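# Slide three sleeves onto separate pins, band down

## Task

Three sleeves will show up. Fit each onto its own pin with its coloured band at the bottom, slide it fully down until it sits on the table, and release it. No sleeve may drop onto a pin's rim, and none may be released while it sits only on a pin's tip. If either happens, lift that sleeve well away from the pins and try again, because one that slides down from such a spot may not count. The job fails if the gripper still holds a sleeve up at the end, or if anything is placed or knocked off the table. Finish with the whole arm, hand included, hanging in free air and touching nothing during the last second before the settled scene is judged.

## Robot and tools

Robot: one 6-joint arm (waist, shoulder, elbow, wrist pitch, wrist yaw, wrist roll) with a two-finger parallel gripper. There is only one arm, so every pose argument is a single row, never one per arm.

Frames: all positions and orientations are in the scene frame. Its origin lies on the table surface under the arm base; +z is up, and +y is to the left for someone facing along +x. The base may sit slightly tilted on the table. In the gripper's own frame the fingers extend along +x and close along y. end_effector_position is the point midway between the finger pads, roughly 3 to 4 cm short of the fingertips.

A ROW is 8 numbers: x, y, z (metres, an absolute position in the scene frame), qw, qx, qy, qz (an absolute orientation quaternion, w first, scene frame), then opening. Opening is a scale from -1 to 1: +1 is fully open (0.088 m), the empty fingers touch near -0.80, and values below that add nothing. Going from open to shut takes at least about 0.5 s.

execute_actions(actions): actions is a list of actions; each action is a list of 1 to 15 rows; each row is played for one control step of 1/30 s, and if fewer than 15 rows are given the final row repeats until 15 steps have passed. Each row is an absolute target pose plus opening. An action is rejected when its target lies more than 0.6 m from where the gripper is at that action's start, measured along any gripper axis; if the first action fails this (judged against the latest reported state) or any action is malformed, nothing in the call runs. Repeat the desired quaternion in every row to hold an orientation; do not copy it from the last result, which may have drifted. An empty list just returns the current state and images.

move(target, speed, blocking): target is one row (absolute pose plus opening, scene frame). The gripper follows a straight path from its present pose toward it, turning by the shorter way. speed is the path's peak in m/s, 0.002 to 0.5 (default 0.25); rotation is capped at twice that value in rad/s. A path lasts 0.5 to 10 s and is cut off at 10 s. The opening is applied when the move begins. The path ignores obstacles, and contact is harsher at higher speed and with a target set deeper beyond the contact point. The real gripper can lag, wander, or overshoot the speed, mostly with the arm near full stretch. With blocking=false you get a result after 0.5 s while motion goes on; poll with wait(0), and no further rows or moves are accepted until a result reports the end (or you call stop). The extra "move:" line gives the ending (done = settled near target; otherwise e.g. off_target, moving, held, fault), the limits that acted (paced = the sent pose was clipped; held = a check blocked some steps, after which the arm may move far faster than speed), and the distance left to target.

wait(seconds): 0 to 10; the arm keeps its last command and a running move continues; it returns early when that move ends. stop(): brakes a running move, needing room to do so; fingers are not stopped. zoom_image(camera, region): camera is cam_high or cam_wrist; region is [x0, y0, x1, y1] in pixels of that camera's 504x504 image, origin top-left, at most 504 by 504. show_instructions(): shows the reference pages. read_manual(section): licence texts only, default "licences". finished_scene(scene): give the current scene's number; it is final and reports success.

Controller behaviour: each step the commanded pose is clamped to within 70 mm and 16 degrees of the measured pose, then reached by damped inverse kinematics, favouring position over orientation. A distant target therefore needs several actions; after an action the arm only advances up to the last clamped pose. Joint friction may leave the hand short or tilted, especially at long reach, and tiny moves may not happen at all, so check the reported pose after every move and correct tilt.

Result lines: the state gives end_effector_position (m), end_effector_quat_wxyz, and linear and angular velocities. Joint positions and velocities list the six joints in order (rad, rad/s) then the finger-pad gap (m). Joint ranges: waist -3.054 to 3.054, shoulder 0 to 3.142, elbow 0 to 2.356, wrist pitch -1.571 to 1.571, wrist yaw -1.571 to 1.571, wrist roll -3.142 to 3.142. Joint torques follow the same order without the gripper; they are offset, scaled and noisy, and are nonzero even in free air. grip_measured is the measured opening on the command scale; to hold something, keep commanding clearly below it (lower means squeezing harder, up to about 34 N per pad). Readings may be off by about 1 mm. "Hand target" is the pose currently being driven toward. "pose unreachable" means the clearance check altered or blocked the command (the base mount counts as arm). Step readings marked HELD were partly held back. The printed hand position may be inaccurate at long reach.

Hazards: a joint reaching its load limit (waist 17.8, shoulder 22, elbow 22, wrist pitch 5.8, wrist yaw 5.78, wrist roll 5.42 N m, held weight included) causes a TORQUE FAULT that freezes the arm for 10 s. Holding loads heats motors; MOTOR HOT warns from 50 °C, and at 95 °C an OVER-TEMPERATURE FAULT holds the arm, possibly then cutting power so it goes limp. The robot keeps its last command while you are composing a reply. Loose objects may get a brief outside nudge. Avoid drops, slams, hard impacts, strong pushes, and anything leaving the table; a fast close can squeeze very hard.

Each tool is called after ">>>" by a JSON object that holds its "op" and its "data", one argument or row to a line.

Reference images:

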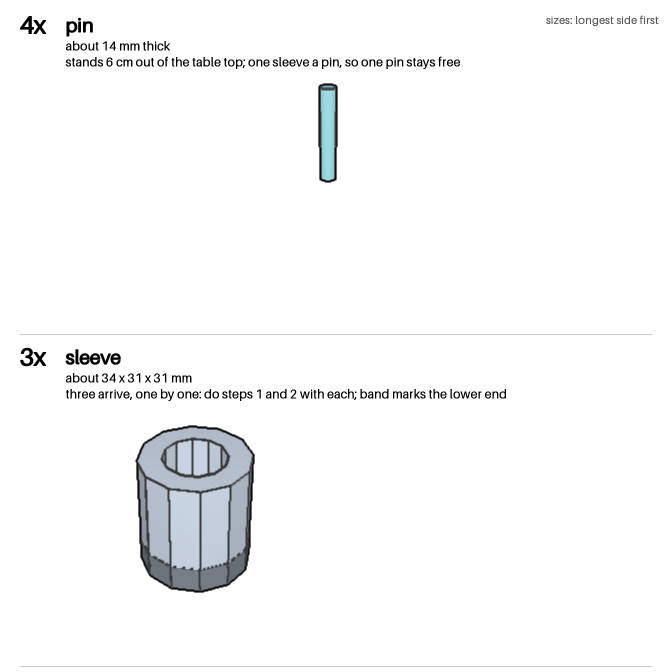

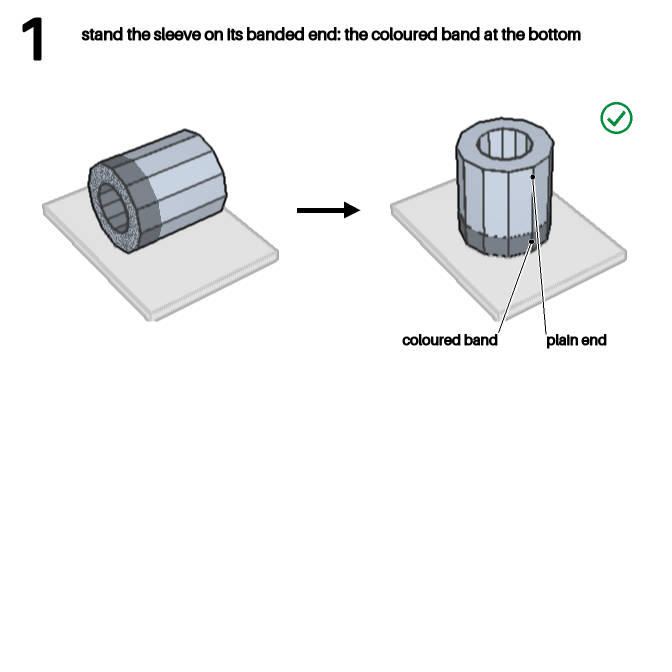

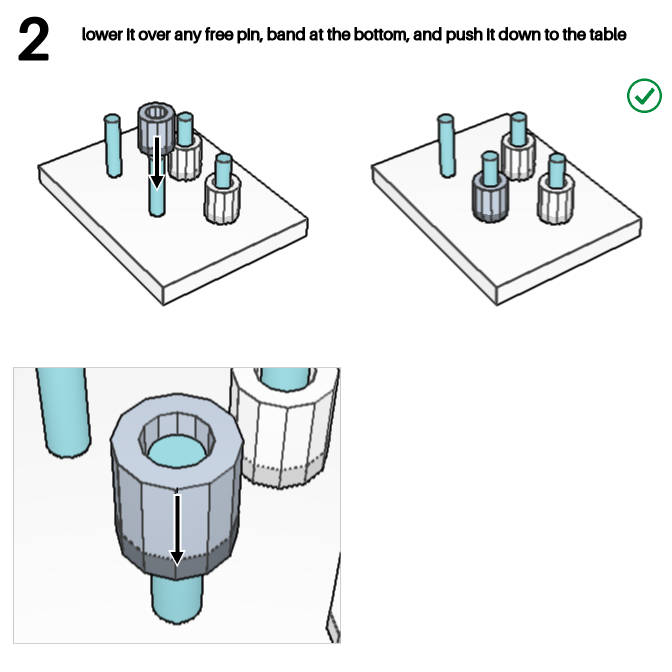

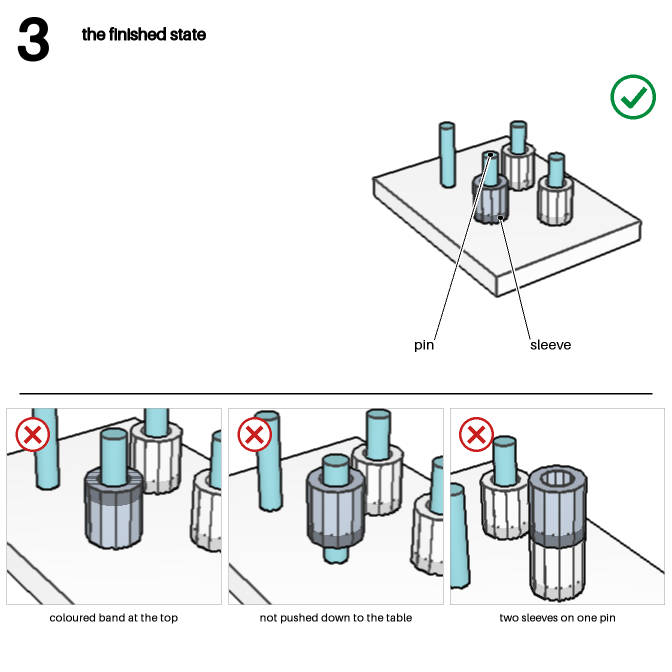

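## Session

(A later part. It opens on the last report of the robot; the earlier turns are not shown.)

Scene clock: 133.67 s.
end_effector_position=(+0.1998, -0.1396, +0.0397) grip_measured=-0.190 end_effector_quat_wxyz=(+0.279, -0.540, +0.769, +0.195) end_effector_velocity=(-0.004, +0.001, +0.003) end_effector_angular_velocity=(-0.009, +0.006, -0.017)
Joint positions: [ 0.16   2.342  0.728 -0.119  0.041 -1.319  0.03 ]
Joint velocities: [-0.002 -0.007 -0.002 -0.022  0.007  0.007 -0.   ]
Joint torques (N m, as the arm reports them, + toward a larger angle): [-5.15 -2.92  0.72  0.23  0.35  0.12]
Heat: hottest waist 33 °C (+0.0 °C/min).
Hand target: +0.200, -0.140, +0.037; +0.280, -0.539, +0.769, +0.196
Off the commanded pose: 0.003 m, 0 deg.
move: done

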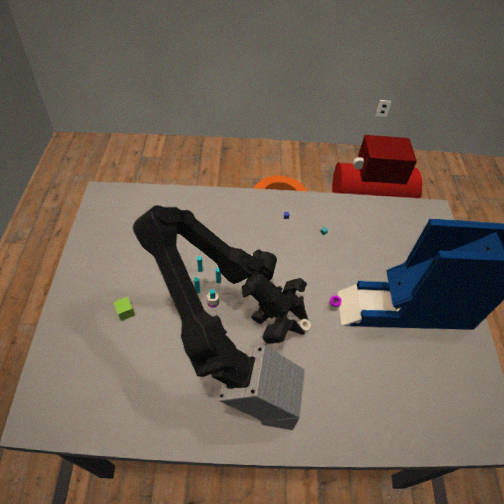

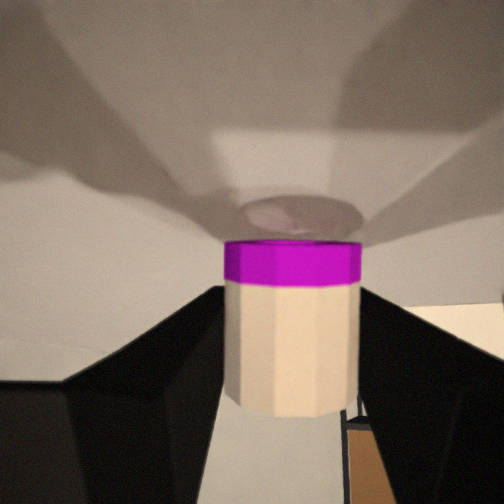

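>>> {"op": "move", "data": {
  "target": [0.2,-0.14,0.039,0.28,-0.54,0.77,0.196,0.2]
}}

>>> {"op": "move", "data": {
  "target": [0.197,-0.152,0.045,0.579,-0.406,0.579,0.406,0.2]
}}

>>> {"op": "move", "data": {
  "target": [0.197,-0.152,0.045,0.579,-0.406,0.579,0.406,-0.45]
}}

>>> {"op": "move", "data": {
  "target": [0.22,-0.1,0.125,0.674,-0.213,0.674,0.213,-0.45]
}}

>>> {"op": "move", "data": {
  "target": [0.34,0.108,0.115,0.674,-0.213,0.674,0.213,-0.45]
}}

Scene clock: 140.97 s.
end_effector_position=(+0.2002, -0.1398, +0.0396) grip_measured=+0.199 end_effector_quat_wxyz=(+0.280, -0.541, +0.769, +0.194) end_effector_velocity=(-0.005, +0.000, +0.002) end_effector_angular_velocity=(-0.002, +0.031, -0.002)
Joint positions: [ 0.16   2.343  0.728 -0.118  0.042 -1.318  0.049]
Joint velocities: [-0.002 -0.002 -0.002 -0.022  0.007 -0.022  0.   ]
Joint torques (N m, as the arm reports them, + toward a larger angle): [-5.77 -3.66  0.5  -0.2   0.43 -0.04]
Heat: hottest waist 33 °C (+0.0 °C/min).
Hand target: +0.200, -0.140, +0.039; +0.280, -0.540, +0.769, +0.196
Off the commanded pose: 0.001 m, 0 deg.
move: done

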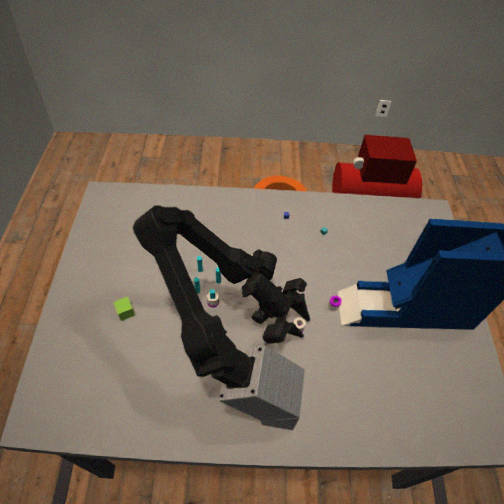

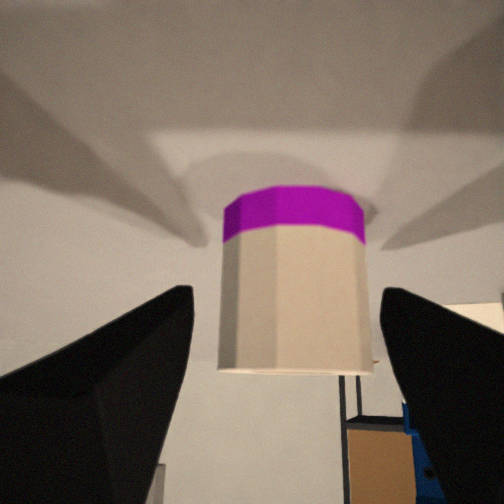

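Scene clock: 143.17 s.
end_effector_position=(+0.1960, -0.1520, +0.0463) grip_measured=+0.200 end_effector_quat_wxyz=(+0.576, -0.410, +0.582, +0.402) end_effector_velocity=(-0.002, +0.003, +0.001) end_effector_angular_velocity=(+0.021, +0.008, -0.004)
Joint positions: [-0.396  2.578  0.857 -0.261 -0.697 -1.961  0.049]
Joint velocities: [-0.007  0.002  0.007 -0.037 -0.007 -0.022 -0.001]
Joint torques (N m, as the arm reports them, + toward a larger angle): [-5.56 -4.1   3.31  0.15 -0.21 -0.17]
Heat: hottest waist 33 °C (+0.0 °C/min).
Hand target: +0.196, -0.153, +0.045; +0.578, -0.408, +0.580, +0.404
Off the commanded pose: 0.002 m, 1 deg.
move: done

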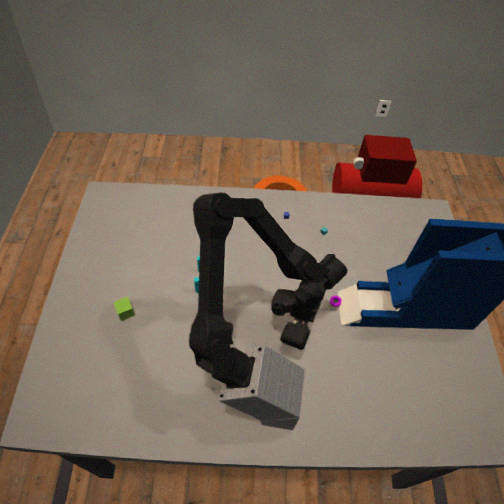

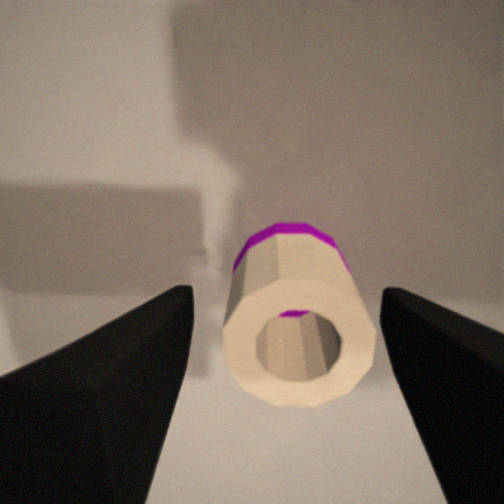

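Scene clock: 143.87 s.
end_effector_position=(+0.1969, -0.1514, +0.0464) grip_measured=-0.188 end_effector_quat_wxyz=(+0.578, -0.407, +0.580, +0.404) end_effector_velocity=(-0.000, -0.001, +0.001) end_effector_angular_velocity=(-0.004, +0.005, +0.004)
Joint positions: [-0.396  2.579  0.862 -0.27  -0.703 -1.963  0.03 ]
Joint velocities: [-0.002 -0.002  0.002 -0.007  0.007 -0.007 -0.   ]
Joint torques (N m, as the arm reports them, + toward a larger angle): [-5.47 -4.04  3.37  0.1  -0.17 -0.17]
Heat: hottest waist 33 °C (+0.0 °C/min).
Hand target: +0.197, -0.152, +0.045; +0.579, -0.406, +0.579, +0.406
Off the commanded pose: 0.002 m, 0 deg.
move: done

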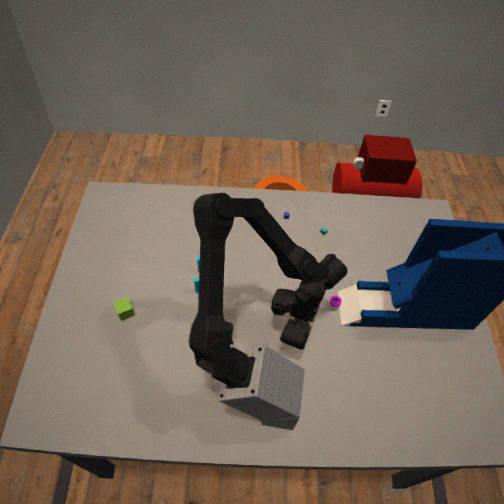

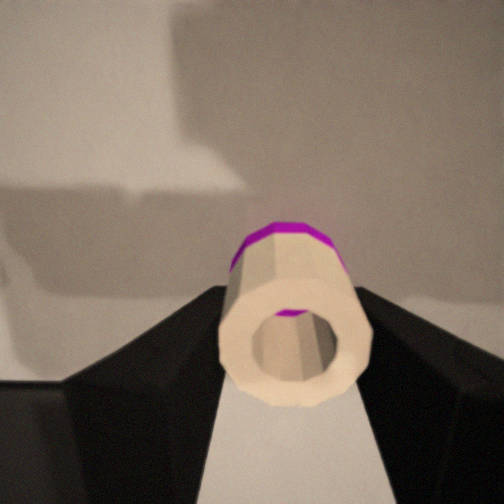

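Scene clock: 145.53 s.
end_effector_position=(+0.2167, -0.0987, +0.1219) grip_measured=-0.189 end_effector_quat_wxyz=(+0.674, -0.209, +0.675, +0.216) end_effector_velocity=(+0.002, +0.001, +0.002) end_effector_angular_velocity=(+0.003, -0.008, -0.008)
Joint positions: [-0.436  2.239  0.863 -0.661 -0.694 -1.413  0.03 ]
Joint velocities: [-0.002 -0.007  0.002 -0.007 -0.007  0.007 -0.   ]
Joint torques (N m, as the arm reports them, + toward a larger angle): [-5.63 -5.01  4.98  0.18  0.12  0.13]
Heat: hottest waist 33 °C (+0.0 °C/min).
Hand target: +0.220, -0.100, +0.125; +0.674, -0.213, +0.674, +0.213
Off the commanded pose: 0.005 m, 1 deg.
move: done

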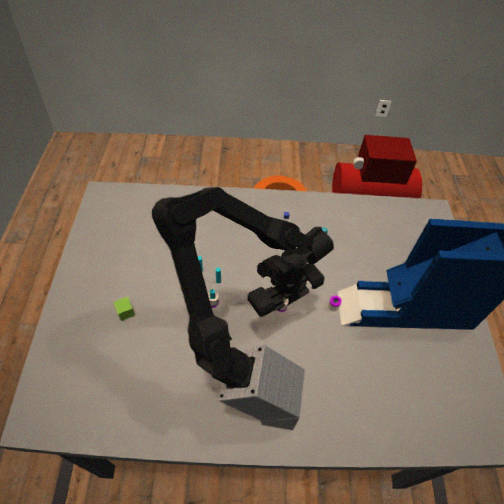

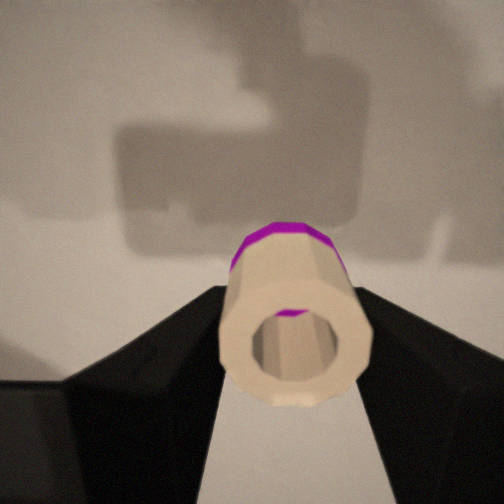

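Scene clock: 146.97 s.
end_effector_position=(+0.3381, +0.1074, +0.1147) grip_measured=-0.189 end_effector_quat_wxyz=(+0.676, -0.209, +0.673, +0.216) end_effector_velocity=(+0.004, +0.002, +0.002) end_effector_angular_velocity=(+0.007, -0.014, +0.018)
Joint positions: [ 0.165  1.836  1.121 -0.734 -0.809 -0.584  0.03 ]
Joint velocities: [-0.002 -0.002  0.007  0.007 -0.007 -0.007  0.   ]
Joint torques (N m, as the arm reports them, + toward a larger angle): [-6.01 -5.02  4.76  0.16  0.18  0.17]
Heat: hottest waist 33 °C (+0.0 °C/min).
Hand target: +0.340, +0.109, +0.115; +0.676, -0.211, +0.672, +0.215
Off the commanded pose: 0.002 m, 1 deg.
move: done

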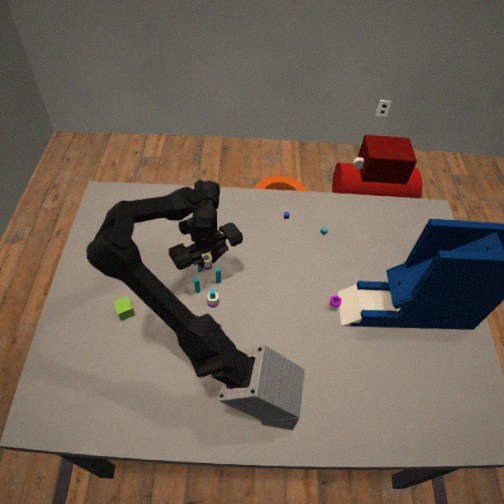

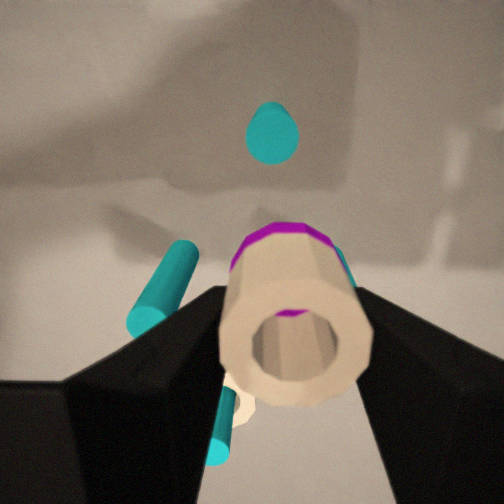

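>>> {"op": "move", "data": {
  "target": [0.347,0.1195,0.108,0.674,-0.213,0.674,0.213,-0.45],
  "speed": 0.06
}}

Scene clock: 149.47 s.
end_effector_position=(+0.3452, +0.1201, +0.1099) grip_measured=-0.189 end_effector_quat_wxyz=(+0.675, -0.212, +0.673, +0.215) end_effector_velocity=(-0.002, -0.003, -0.000) end_effector_angular_velocity=(-0.008, +0.006, -0.018)
Joint positions: [ 0.204  1.839  1.154 -0.725 -0.797 -0.532  0.03 ]
Joint velocities: [-0.002  0.002 -0.002 -0.007  0.007  0.007 -0.   ]
Joint torques (N m, as the arm reports them, + toward a larger angle): [-6.13 -4.37  4.95  0.51  0.12  0.17]
Heat: hottest waist 33 °C (+0.0 °C/min).
Hand target: +0.347, +0.120, +0.108; +0.674, -0.213, +0.674, +0.213
Off the commanded pose: 0.003 m, 0 deg.
move: done

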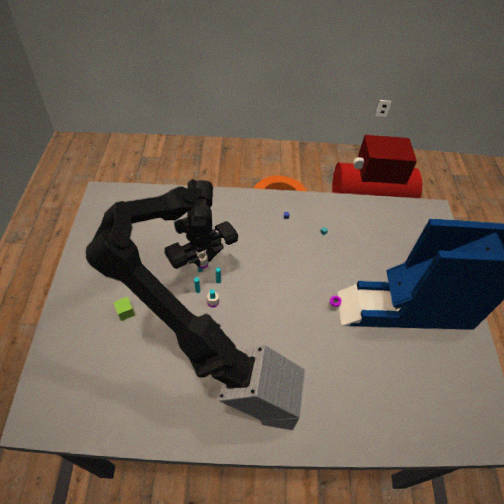

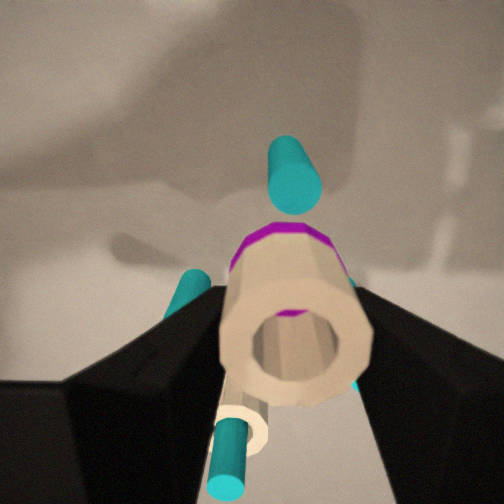

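>>> {"op": "move", "data": {
  "target": [0.363,0.131,0.122,0.674,-0.213,0.674,0.213,-0.45],
  "speed": 0.06
}}

>>> {"op": "move", "data": {
  "target": [0.363,0.131,0.106,0.674,-0.213,0.674,0.213,-0.45],
  "speed": 0.03
}}

Scene clock: 154.40 s.
end_effector_position=(+0.3610, +0.1329, +0.1225) grip_measured=-0.189 end_effector_quat_wxyz=(+0.675, -0.212, +0.673, +0.214) end_effector_velocity=(-0.004, -0.004, -0.003) end_effector_angular_velocity=(+0.005, +0.024, -0.020)
Joint positions: [ 0.202  1.86   1.266 -0.819 -0.797 -0.534  0.03 ]
Joint velocities: [-0.002  0.017  0.002 -0.022 -0.007 -0.007  0.   ]
Joint torques (N m, as the arm reports them, + toward a larger angle): [-6.96 -4.5   4.98  0.18  0.11 -0.17]
Heat: hottest waist 34 °C (+1.0 °C/min).
Hand target: +0.363, +0.131, +0.122; +0.674, -0.213, +0.674, +0.213
Off the commanded pose: 0.003 m, 0 deg.
move: done

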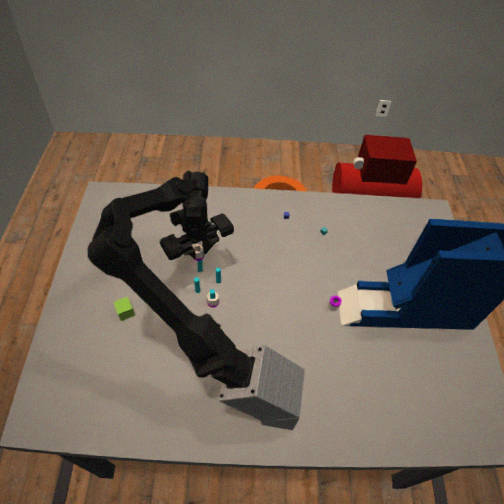

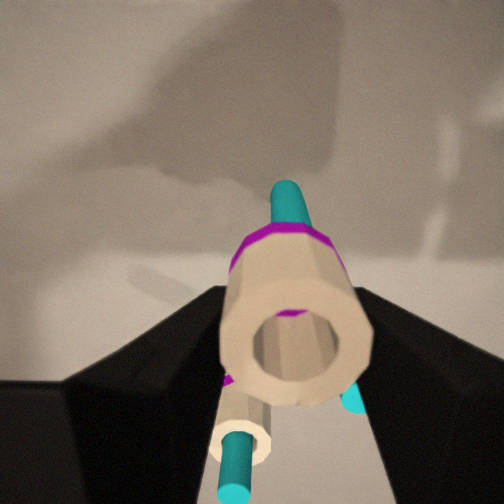

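Scene clock: 155.27 s.
end_effector_position=(+0.3660, +0.1346, +0.1106) grip_measured=-0.189 end_effector_quat_wxyz=(+0.678, -0.217, +0.668, +0.218) end_effector_velocity=(-0.001, -0.000, +0.000) end_effector_angular_velocity=(+0.007, -0.003, +0.007)
Joint positions: [ 0.229  1.876  1.256 -0.749 -0.793 -0.498  0.03 ]
Joint velocities: [-0.002 -0.002 -0.007  0.007 -0.007 -0.007  0.   ]
Joint torques (N m, as the arm reports them, + toward a larger angle): [-6.41 -4.57  2.94  0.53  0.13  0.17]
Heat: hottest waist 34 °C (+1.0 °C/min).
Hand target: +0.363, +0.131, +0.106; +0.674, -0.213, +0.674, +0.213
Off the commanded pose: 0.007 m, 1 deg.
move: done

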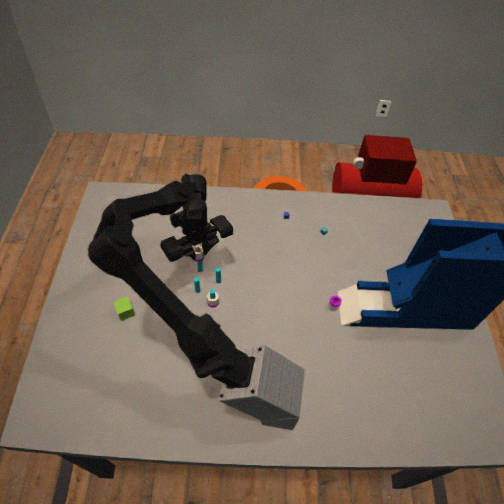

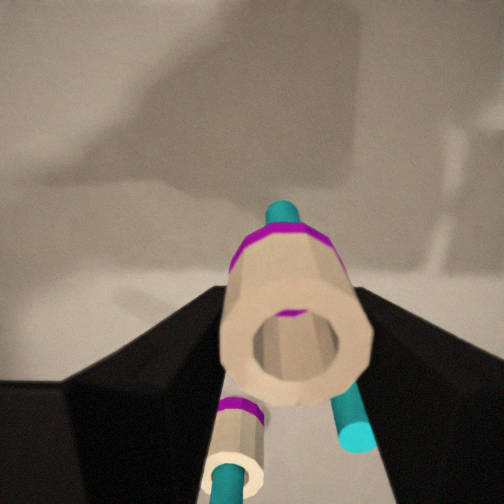

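>>> {"op": "move", "data": {
  "target": [0.3615,0.128,0.103,0.674,-0.213,0.674,0.213,-0.45],
  "speed": 0.02
}}

>>> {"op": "move", "data": {
  "target": [0.3615,0.128,0.093,0.674,-0.213,0.674,0.213,-0.45],
  "speed": 0.015
}}

Scene clock: 158.20 s.
end_effector_position=(+0.3646, +0.1315, +0.1076) grip_measured=-0.189 end_effector_quat_wxyz=(+0.678, -0.217, +0.668, +0.218) end_effector_velocity=(-0.002, +0.002, -0.000) end_effector_angular_velocity=(+0.007, +0.008, -0.011)
Joint positions: [ 0.229  1.879  1.241 -0.73  -0.792 -0.497  0.03 ]
Joint velocities: [ 0.002 -0.002 -0.002 -0.007 -0.007  0.007 -0.   ]
Joint torques (N m, as the arm reports them, + toward a larger angle): [-6.56 -4.56  2.85  0.58  0.12  0.13]
Heat: hottest waist 34 °C (+1.0 °C/min).
Hand target: +0.361, +0.128, +0.103; +0.674, -0.213, +0.674, +0.213
Off the commanded pose: 0.007 m, 1 deg.
move: done

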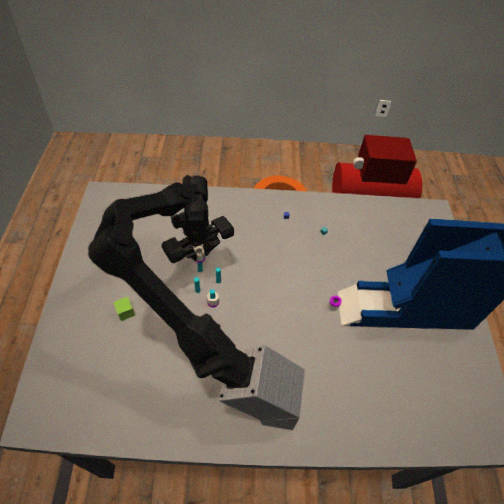

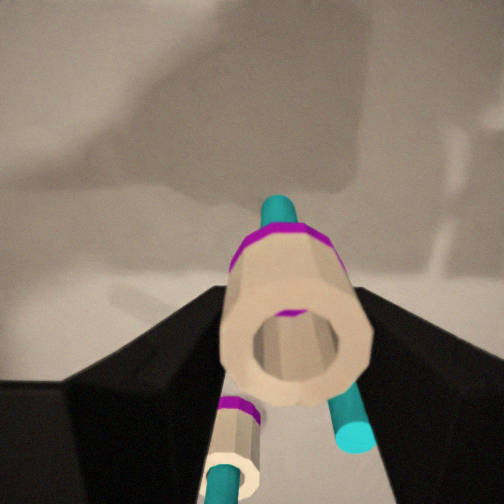

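Scene clock: 159.43 s.
end_effector_position=(+0.3656, +0.1307, +0.1052) grip_measured=-0.189 end_effector_quat_wxyz=(+0.683, -0.213, +0.666, +0.213) end_effector_velocity=(+0.001, +0.002, +0.002) end_effector_angular_velocity=(+0.008, -0.009, +0.014)
Joint positions: [ 0.232  1.879  1.229 -0.701 -0.793 -0.47   0.03 ]
Joint velocities: [-0.002 -0.007 -0.002  0.007 -0.007 -0.007  0.   ]
Joint torques (N m, as the arm reports them, + toward a larger angle): [-4.86 -3.45  2.33  1.9   0.31  0.11]
Heat: hottest waist 34 °C (+1.0 °C/min).
Hand target: +0.361, +0.128, +0.093; +0.674, -0.213, +0.674, +0.213
Off the commanded pose: 0.013 m, 1 deg.
move: off_target

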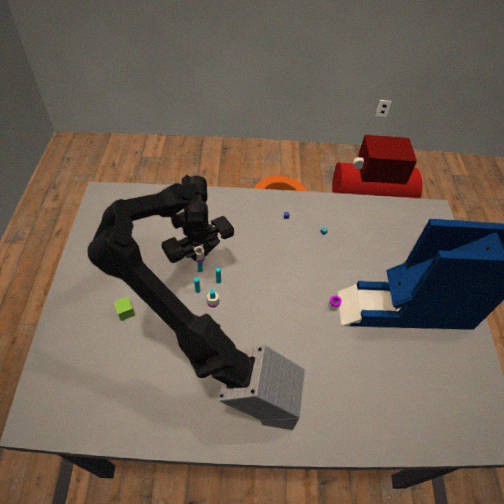

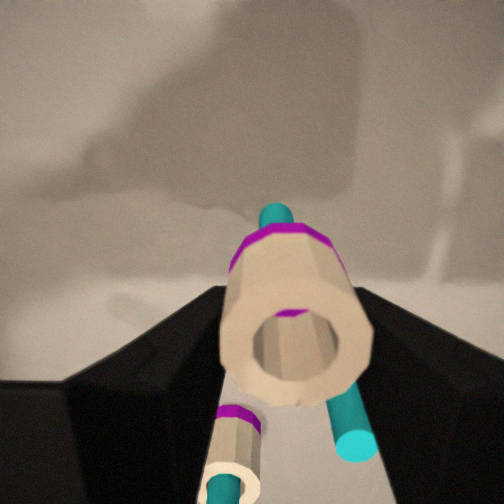

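>>> {"op": "move", "data": {
  "target": [0.359,0.129,0.12,0.674,-0.213,0.674,0.213,-0.45],
  "speed": 0.04
}}

>>> {"op": "move", "data": {
  "target": [0.359,0.129,0.094,0.674,-0.213,0.674,0.213,-0.45],
  "speed": 0.02
}}

Scene clock: 162.30 s.
end_effector_position=(+0.3566, +0.1269, +0.1167) grip_measured=-0.189 end_effector_quat_wxyz=(+0.673, -0.207, +0.678, +0.211) end_effector_velocity=(-0.006, -0.001, +0.002) end_effector_angular_velocity=(+0.005, +0.021, -0.009)
Joint positions: [ 0.202  1.869  1.242 -0.802 -0.797 -0.533  0.03 ]
Joint velocities: [-0.007 -0.002 -0.002 -0.037 -0.007 -0.022 -0.   ]
Joint torques (N m, as the arm reports them, + toward a larger angle): [-6.94 -6.18  4.91  0.14  0.12 -0.17]
Heat: hottest waist 34 °C (+1.0 °C/min).
Hand target: +0.359, +0.129, +0.120; +0.674, -0.213, +0.674, +0.213
Off the commanded pose: 0.005 m, 1 deg.
move: done

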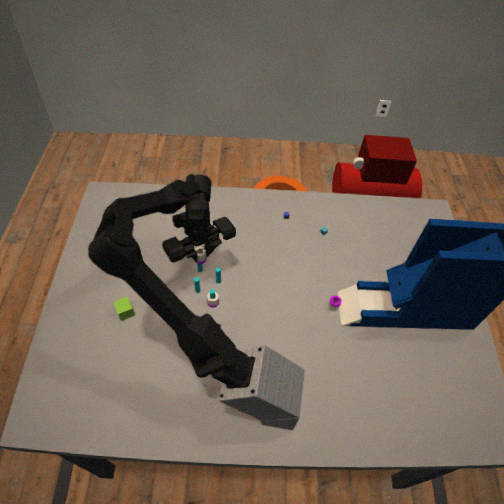

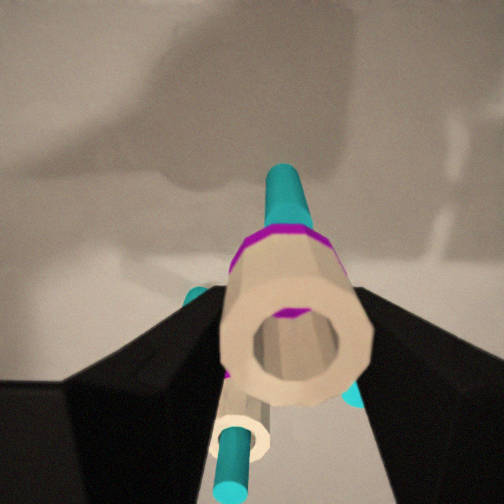

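Scene clock: 163.77 s.
end_effector_position=(+0.3636, +0.1323, +0.0991) grip_measured=-0.189 end_effector_quat_wxyz=(+0.679, -0.219, +0.666, +0.218) end_effector_velocity=(+0.003, +0.003, +0.003) end_effector_angular_velocity=(+0.009, -0.013, +0.018)
Joint positions: [ 0.249  1.879  1.217 -0.679 -0.786 -0.468  0.03 ]
Joint velocities: [-0.002 -0.007  0.002  0.007 -0.007 -0.007 -0.   ]
Joint torques (N m, as the arm reports them, + toward a larger angle): [-6.33 -4.51  2.57  0.2   0.04  0.18]
Heat: hottest waist 34 °C (+1.0 °C/min).
Hand target: +0.359, +0.129, +0.094; +0.674, -0.213, +0.674, +0.213
Off the commanded pose: 0.008 m, 1 deg.
move: done

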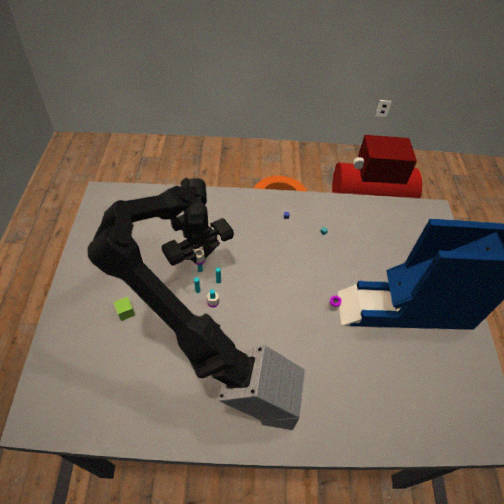

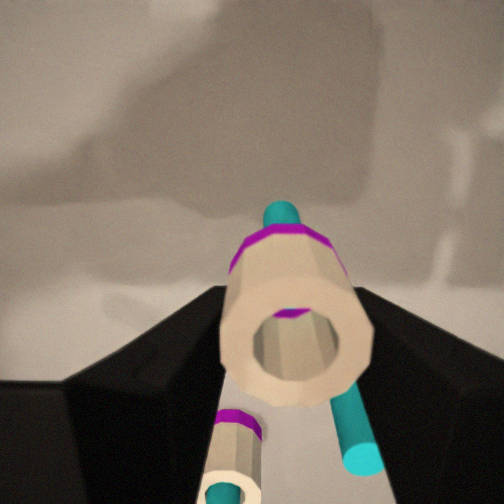

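>>> {"op": "move", "data": {
  "target": [0.36,0.129,0.039,0.674,-0.213,0.674,0.213,-0.45],
  "speed": 0.04
}}

>>> {"op": "move", "data": {
  "target": [0.362,0.131,0.044,0.674,-0.213,0.674,0.213,0.1]
}}

>>> {"op": "move", "data": {
  "target": [0.364,0.132,0.13,0.674,-0.213,0.674,0.213,0.1],
  "speed": 0.15
}}

>>> {"op": "move", "data": {
  "target": [0.262,-0.255,0.1,0.74,-0.167,0.621,0.198,0.2]
}}

Scene clock: 170.03 s.
end_effector_position=(+0.3645, +0.1328, +0.0468) grip_measured=-0.189 end_effector_quat_wxyz=(+0.680, -0.215, +0.667, +0.217) end_effector_velocity=(-0.001, -0.001, -0.001) end_effector_angular_velocity=(-0.006, -0.002, +0.011)
Joint positions: [ 0.352  1.962  1.161 -0.444 -0.762 -0.322  0.03 ]
Joint velocities: [ 0.002 -0.002 -0.007  0.007  0.007 -0.007 -0.   ]
Joint torques (N m, as the arm reports them, + toward a larger angle): [-5.8  -4.26  2.34  1.    0.13  0.17]
Heat: hottest waist 34 °C (+2.0 °C/min).
Hand target: +0.360, +0.129, +0.039; +0.674, -0.213, +0.674, +0.214
Off the commanded pose: 0.010 m, 1 deg.
move: off_target

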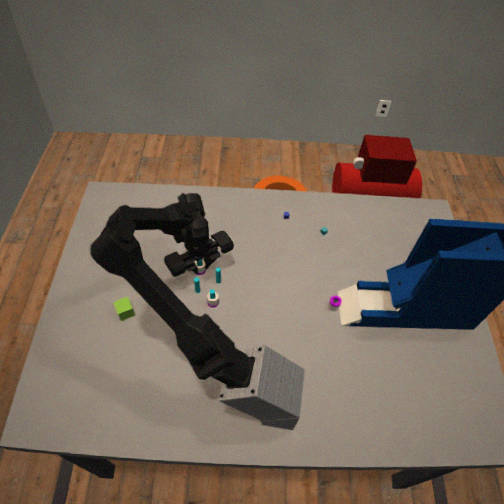

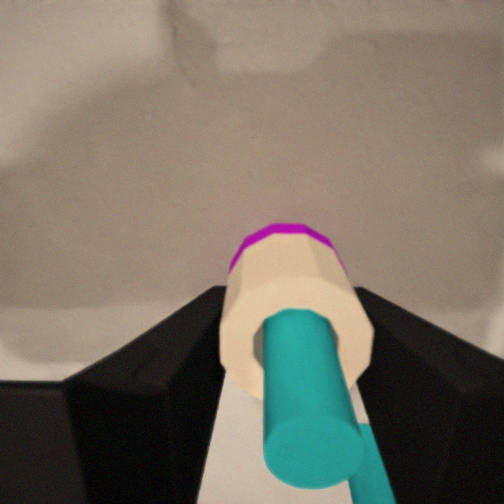

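Scene clock: 170.73 s.
end_effector_position=(+0.3618, +0.1317, +0.0467) grip_measured=+0.099 end_effector_quat_wxyz=(+0.677, -0.211, +0.672, +0.213) end_effector_velocity=(-0.002, +0.000, +0.001) end_effector_angular_velocity=(+0.005, +0.005, +0.001)
Joint positions: [ 0.352  1.963  1.161 -0.461 -0.762 -0.321  0.044]
Joint velocities: [-0.002 -0.002 -0.002 -0.007 -0.007 -0.007  0.   ]
Joint torques (N m, as the arm reports them, + toward a larger angle): [-6.46 -4.9   3.95  0.2   0.14 -0.09]
Heat: hottest waist 34 °C (+2.0 °C/min).
Hand target: +0.362, +0.131, +0.044; +0.674, -0.213, +0.674, +0.213
Off the commanded pose: 0.003 m, 0 deg.
move: done

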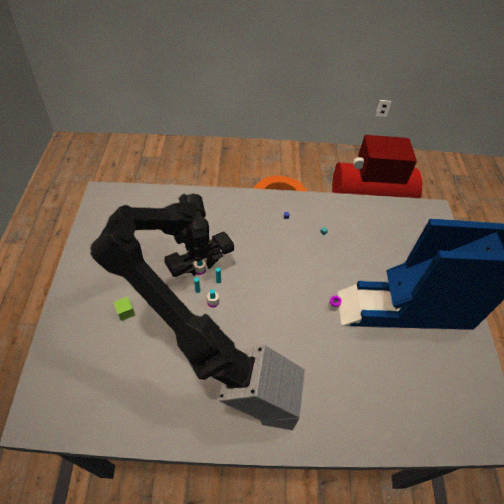

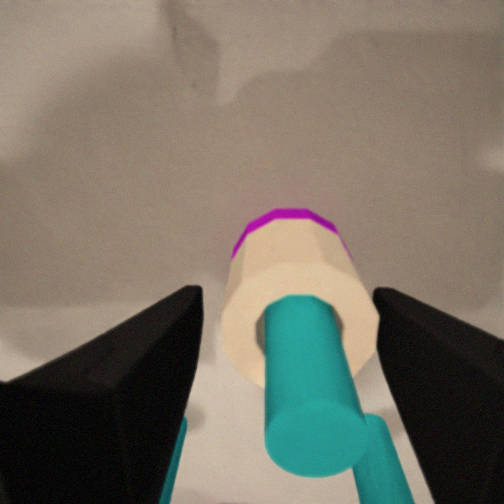

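Scene clock: 171.73 s.
end_effector_position=(+0.3617, +0.1287, +0.1275) grip_measured=+0.100 end_effector_quat_wxyz=(+0.672, -0.211, +0.678, +0.208) end_effector_velocity=(-0.002, +0.004, +0.002) end_effector_angular_velocity=(+0.021, +0.008, +0.011)
Joint positions: [ 0.186  1.87   1.288 -0.86  -0.789 -0.555  0.044]
Joint velocities: [-0.002 -0.002  0.007 -0.022 -0.022 -0.022 -0.   ]
Joint torques (N m, as the arm reports them, + toward a larger angle): [-6.93 -5.85  5.08  0.19 -0.18 -0.17]
Heat: hottest waist 34 °C (+2.0 °C/min).
Hand target: +0.364, +0.132, +0.130; +0.674, -0.214, +0.674, +0.213
Off the commanded pose: 0.005 m, 1 deg.
move: done

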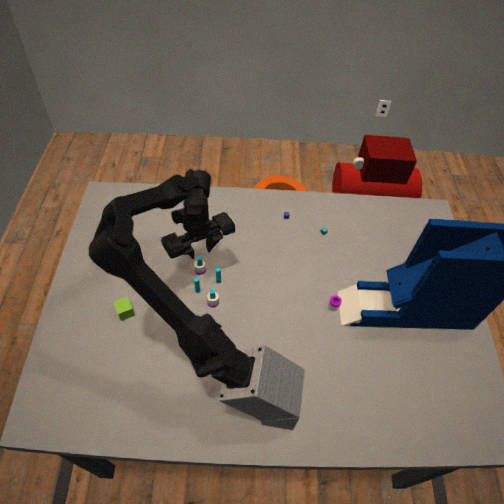

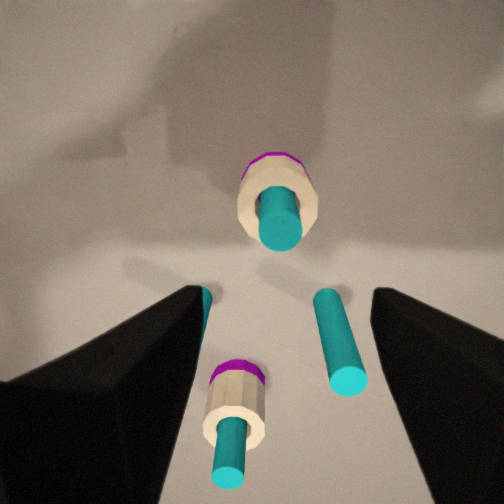

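Scene clock: 173.90 s.
end_effector_position=(+0.2639, -0.2546, +0.1036) grip_measured=+0.200 end_effector_quat_wxyz=(+0.740, -0.170, +0.621, +0.193) end_effector_velocity=(-0.004, +0.002, -0.003) end_effector_angular_velocity=(+0.025, +0.006, -0.012)
Joint positions: [-0.619  2.867  1.518 -0.765 -0.771 -1.495  0.049]
Joint velocities: [-0.002  0.012  0.002 -0.022 -0.007 -0.007 -0.   ]
Joint torques (N m, as the arm reports them, + toward a larger angle): [-6.42 -6.48  5.73  0.2   0.   -0.17]
Heat: hottest waist 34 °C (+2.0 °C/min).
Hand target: +0.262, -0.256, +0.100; +0.738, -0.169, +0.624, +0.195
Off the commanded pose: 0.004 m, 1 deg.
move: done

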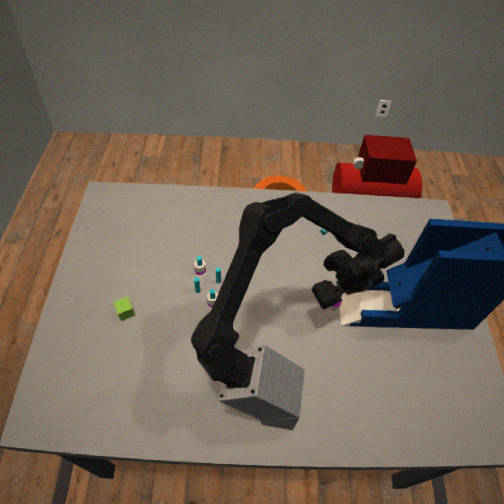

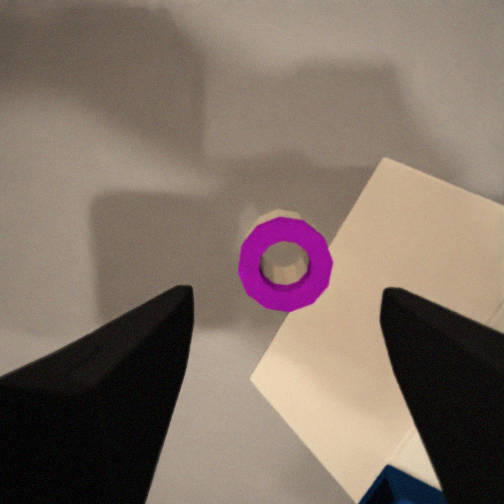

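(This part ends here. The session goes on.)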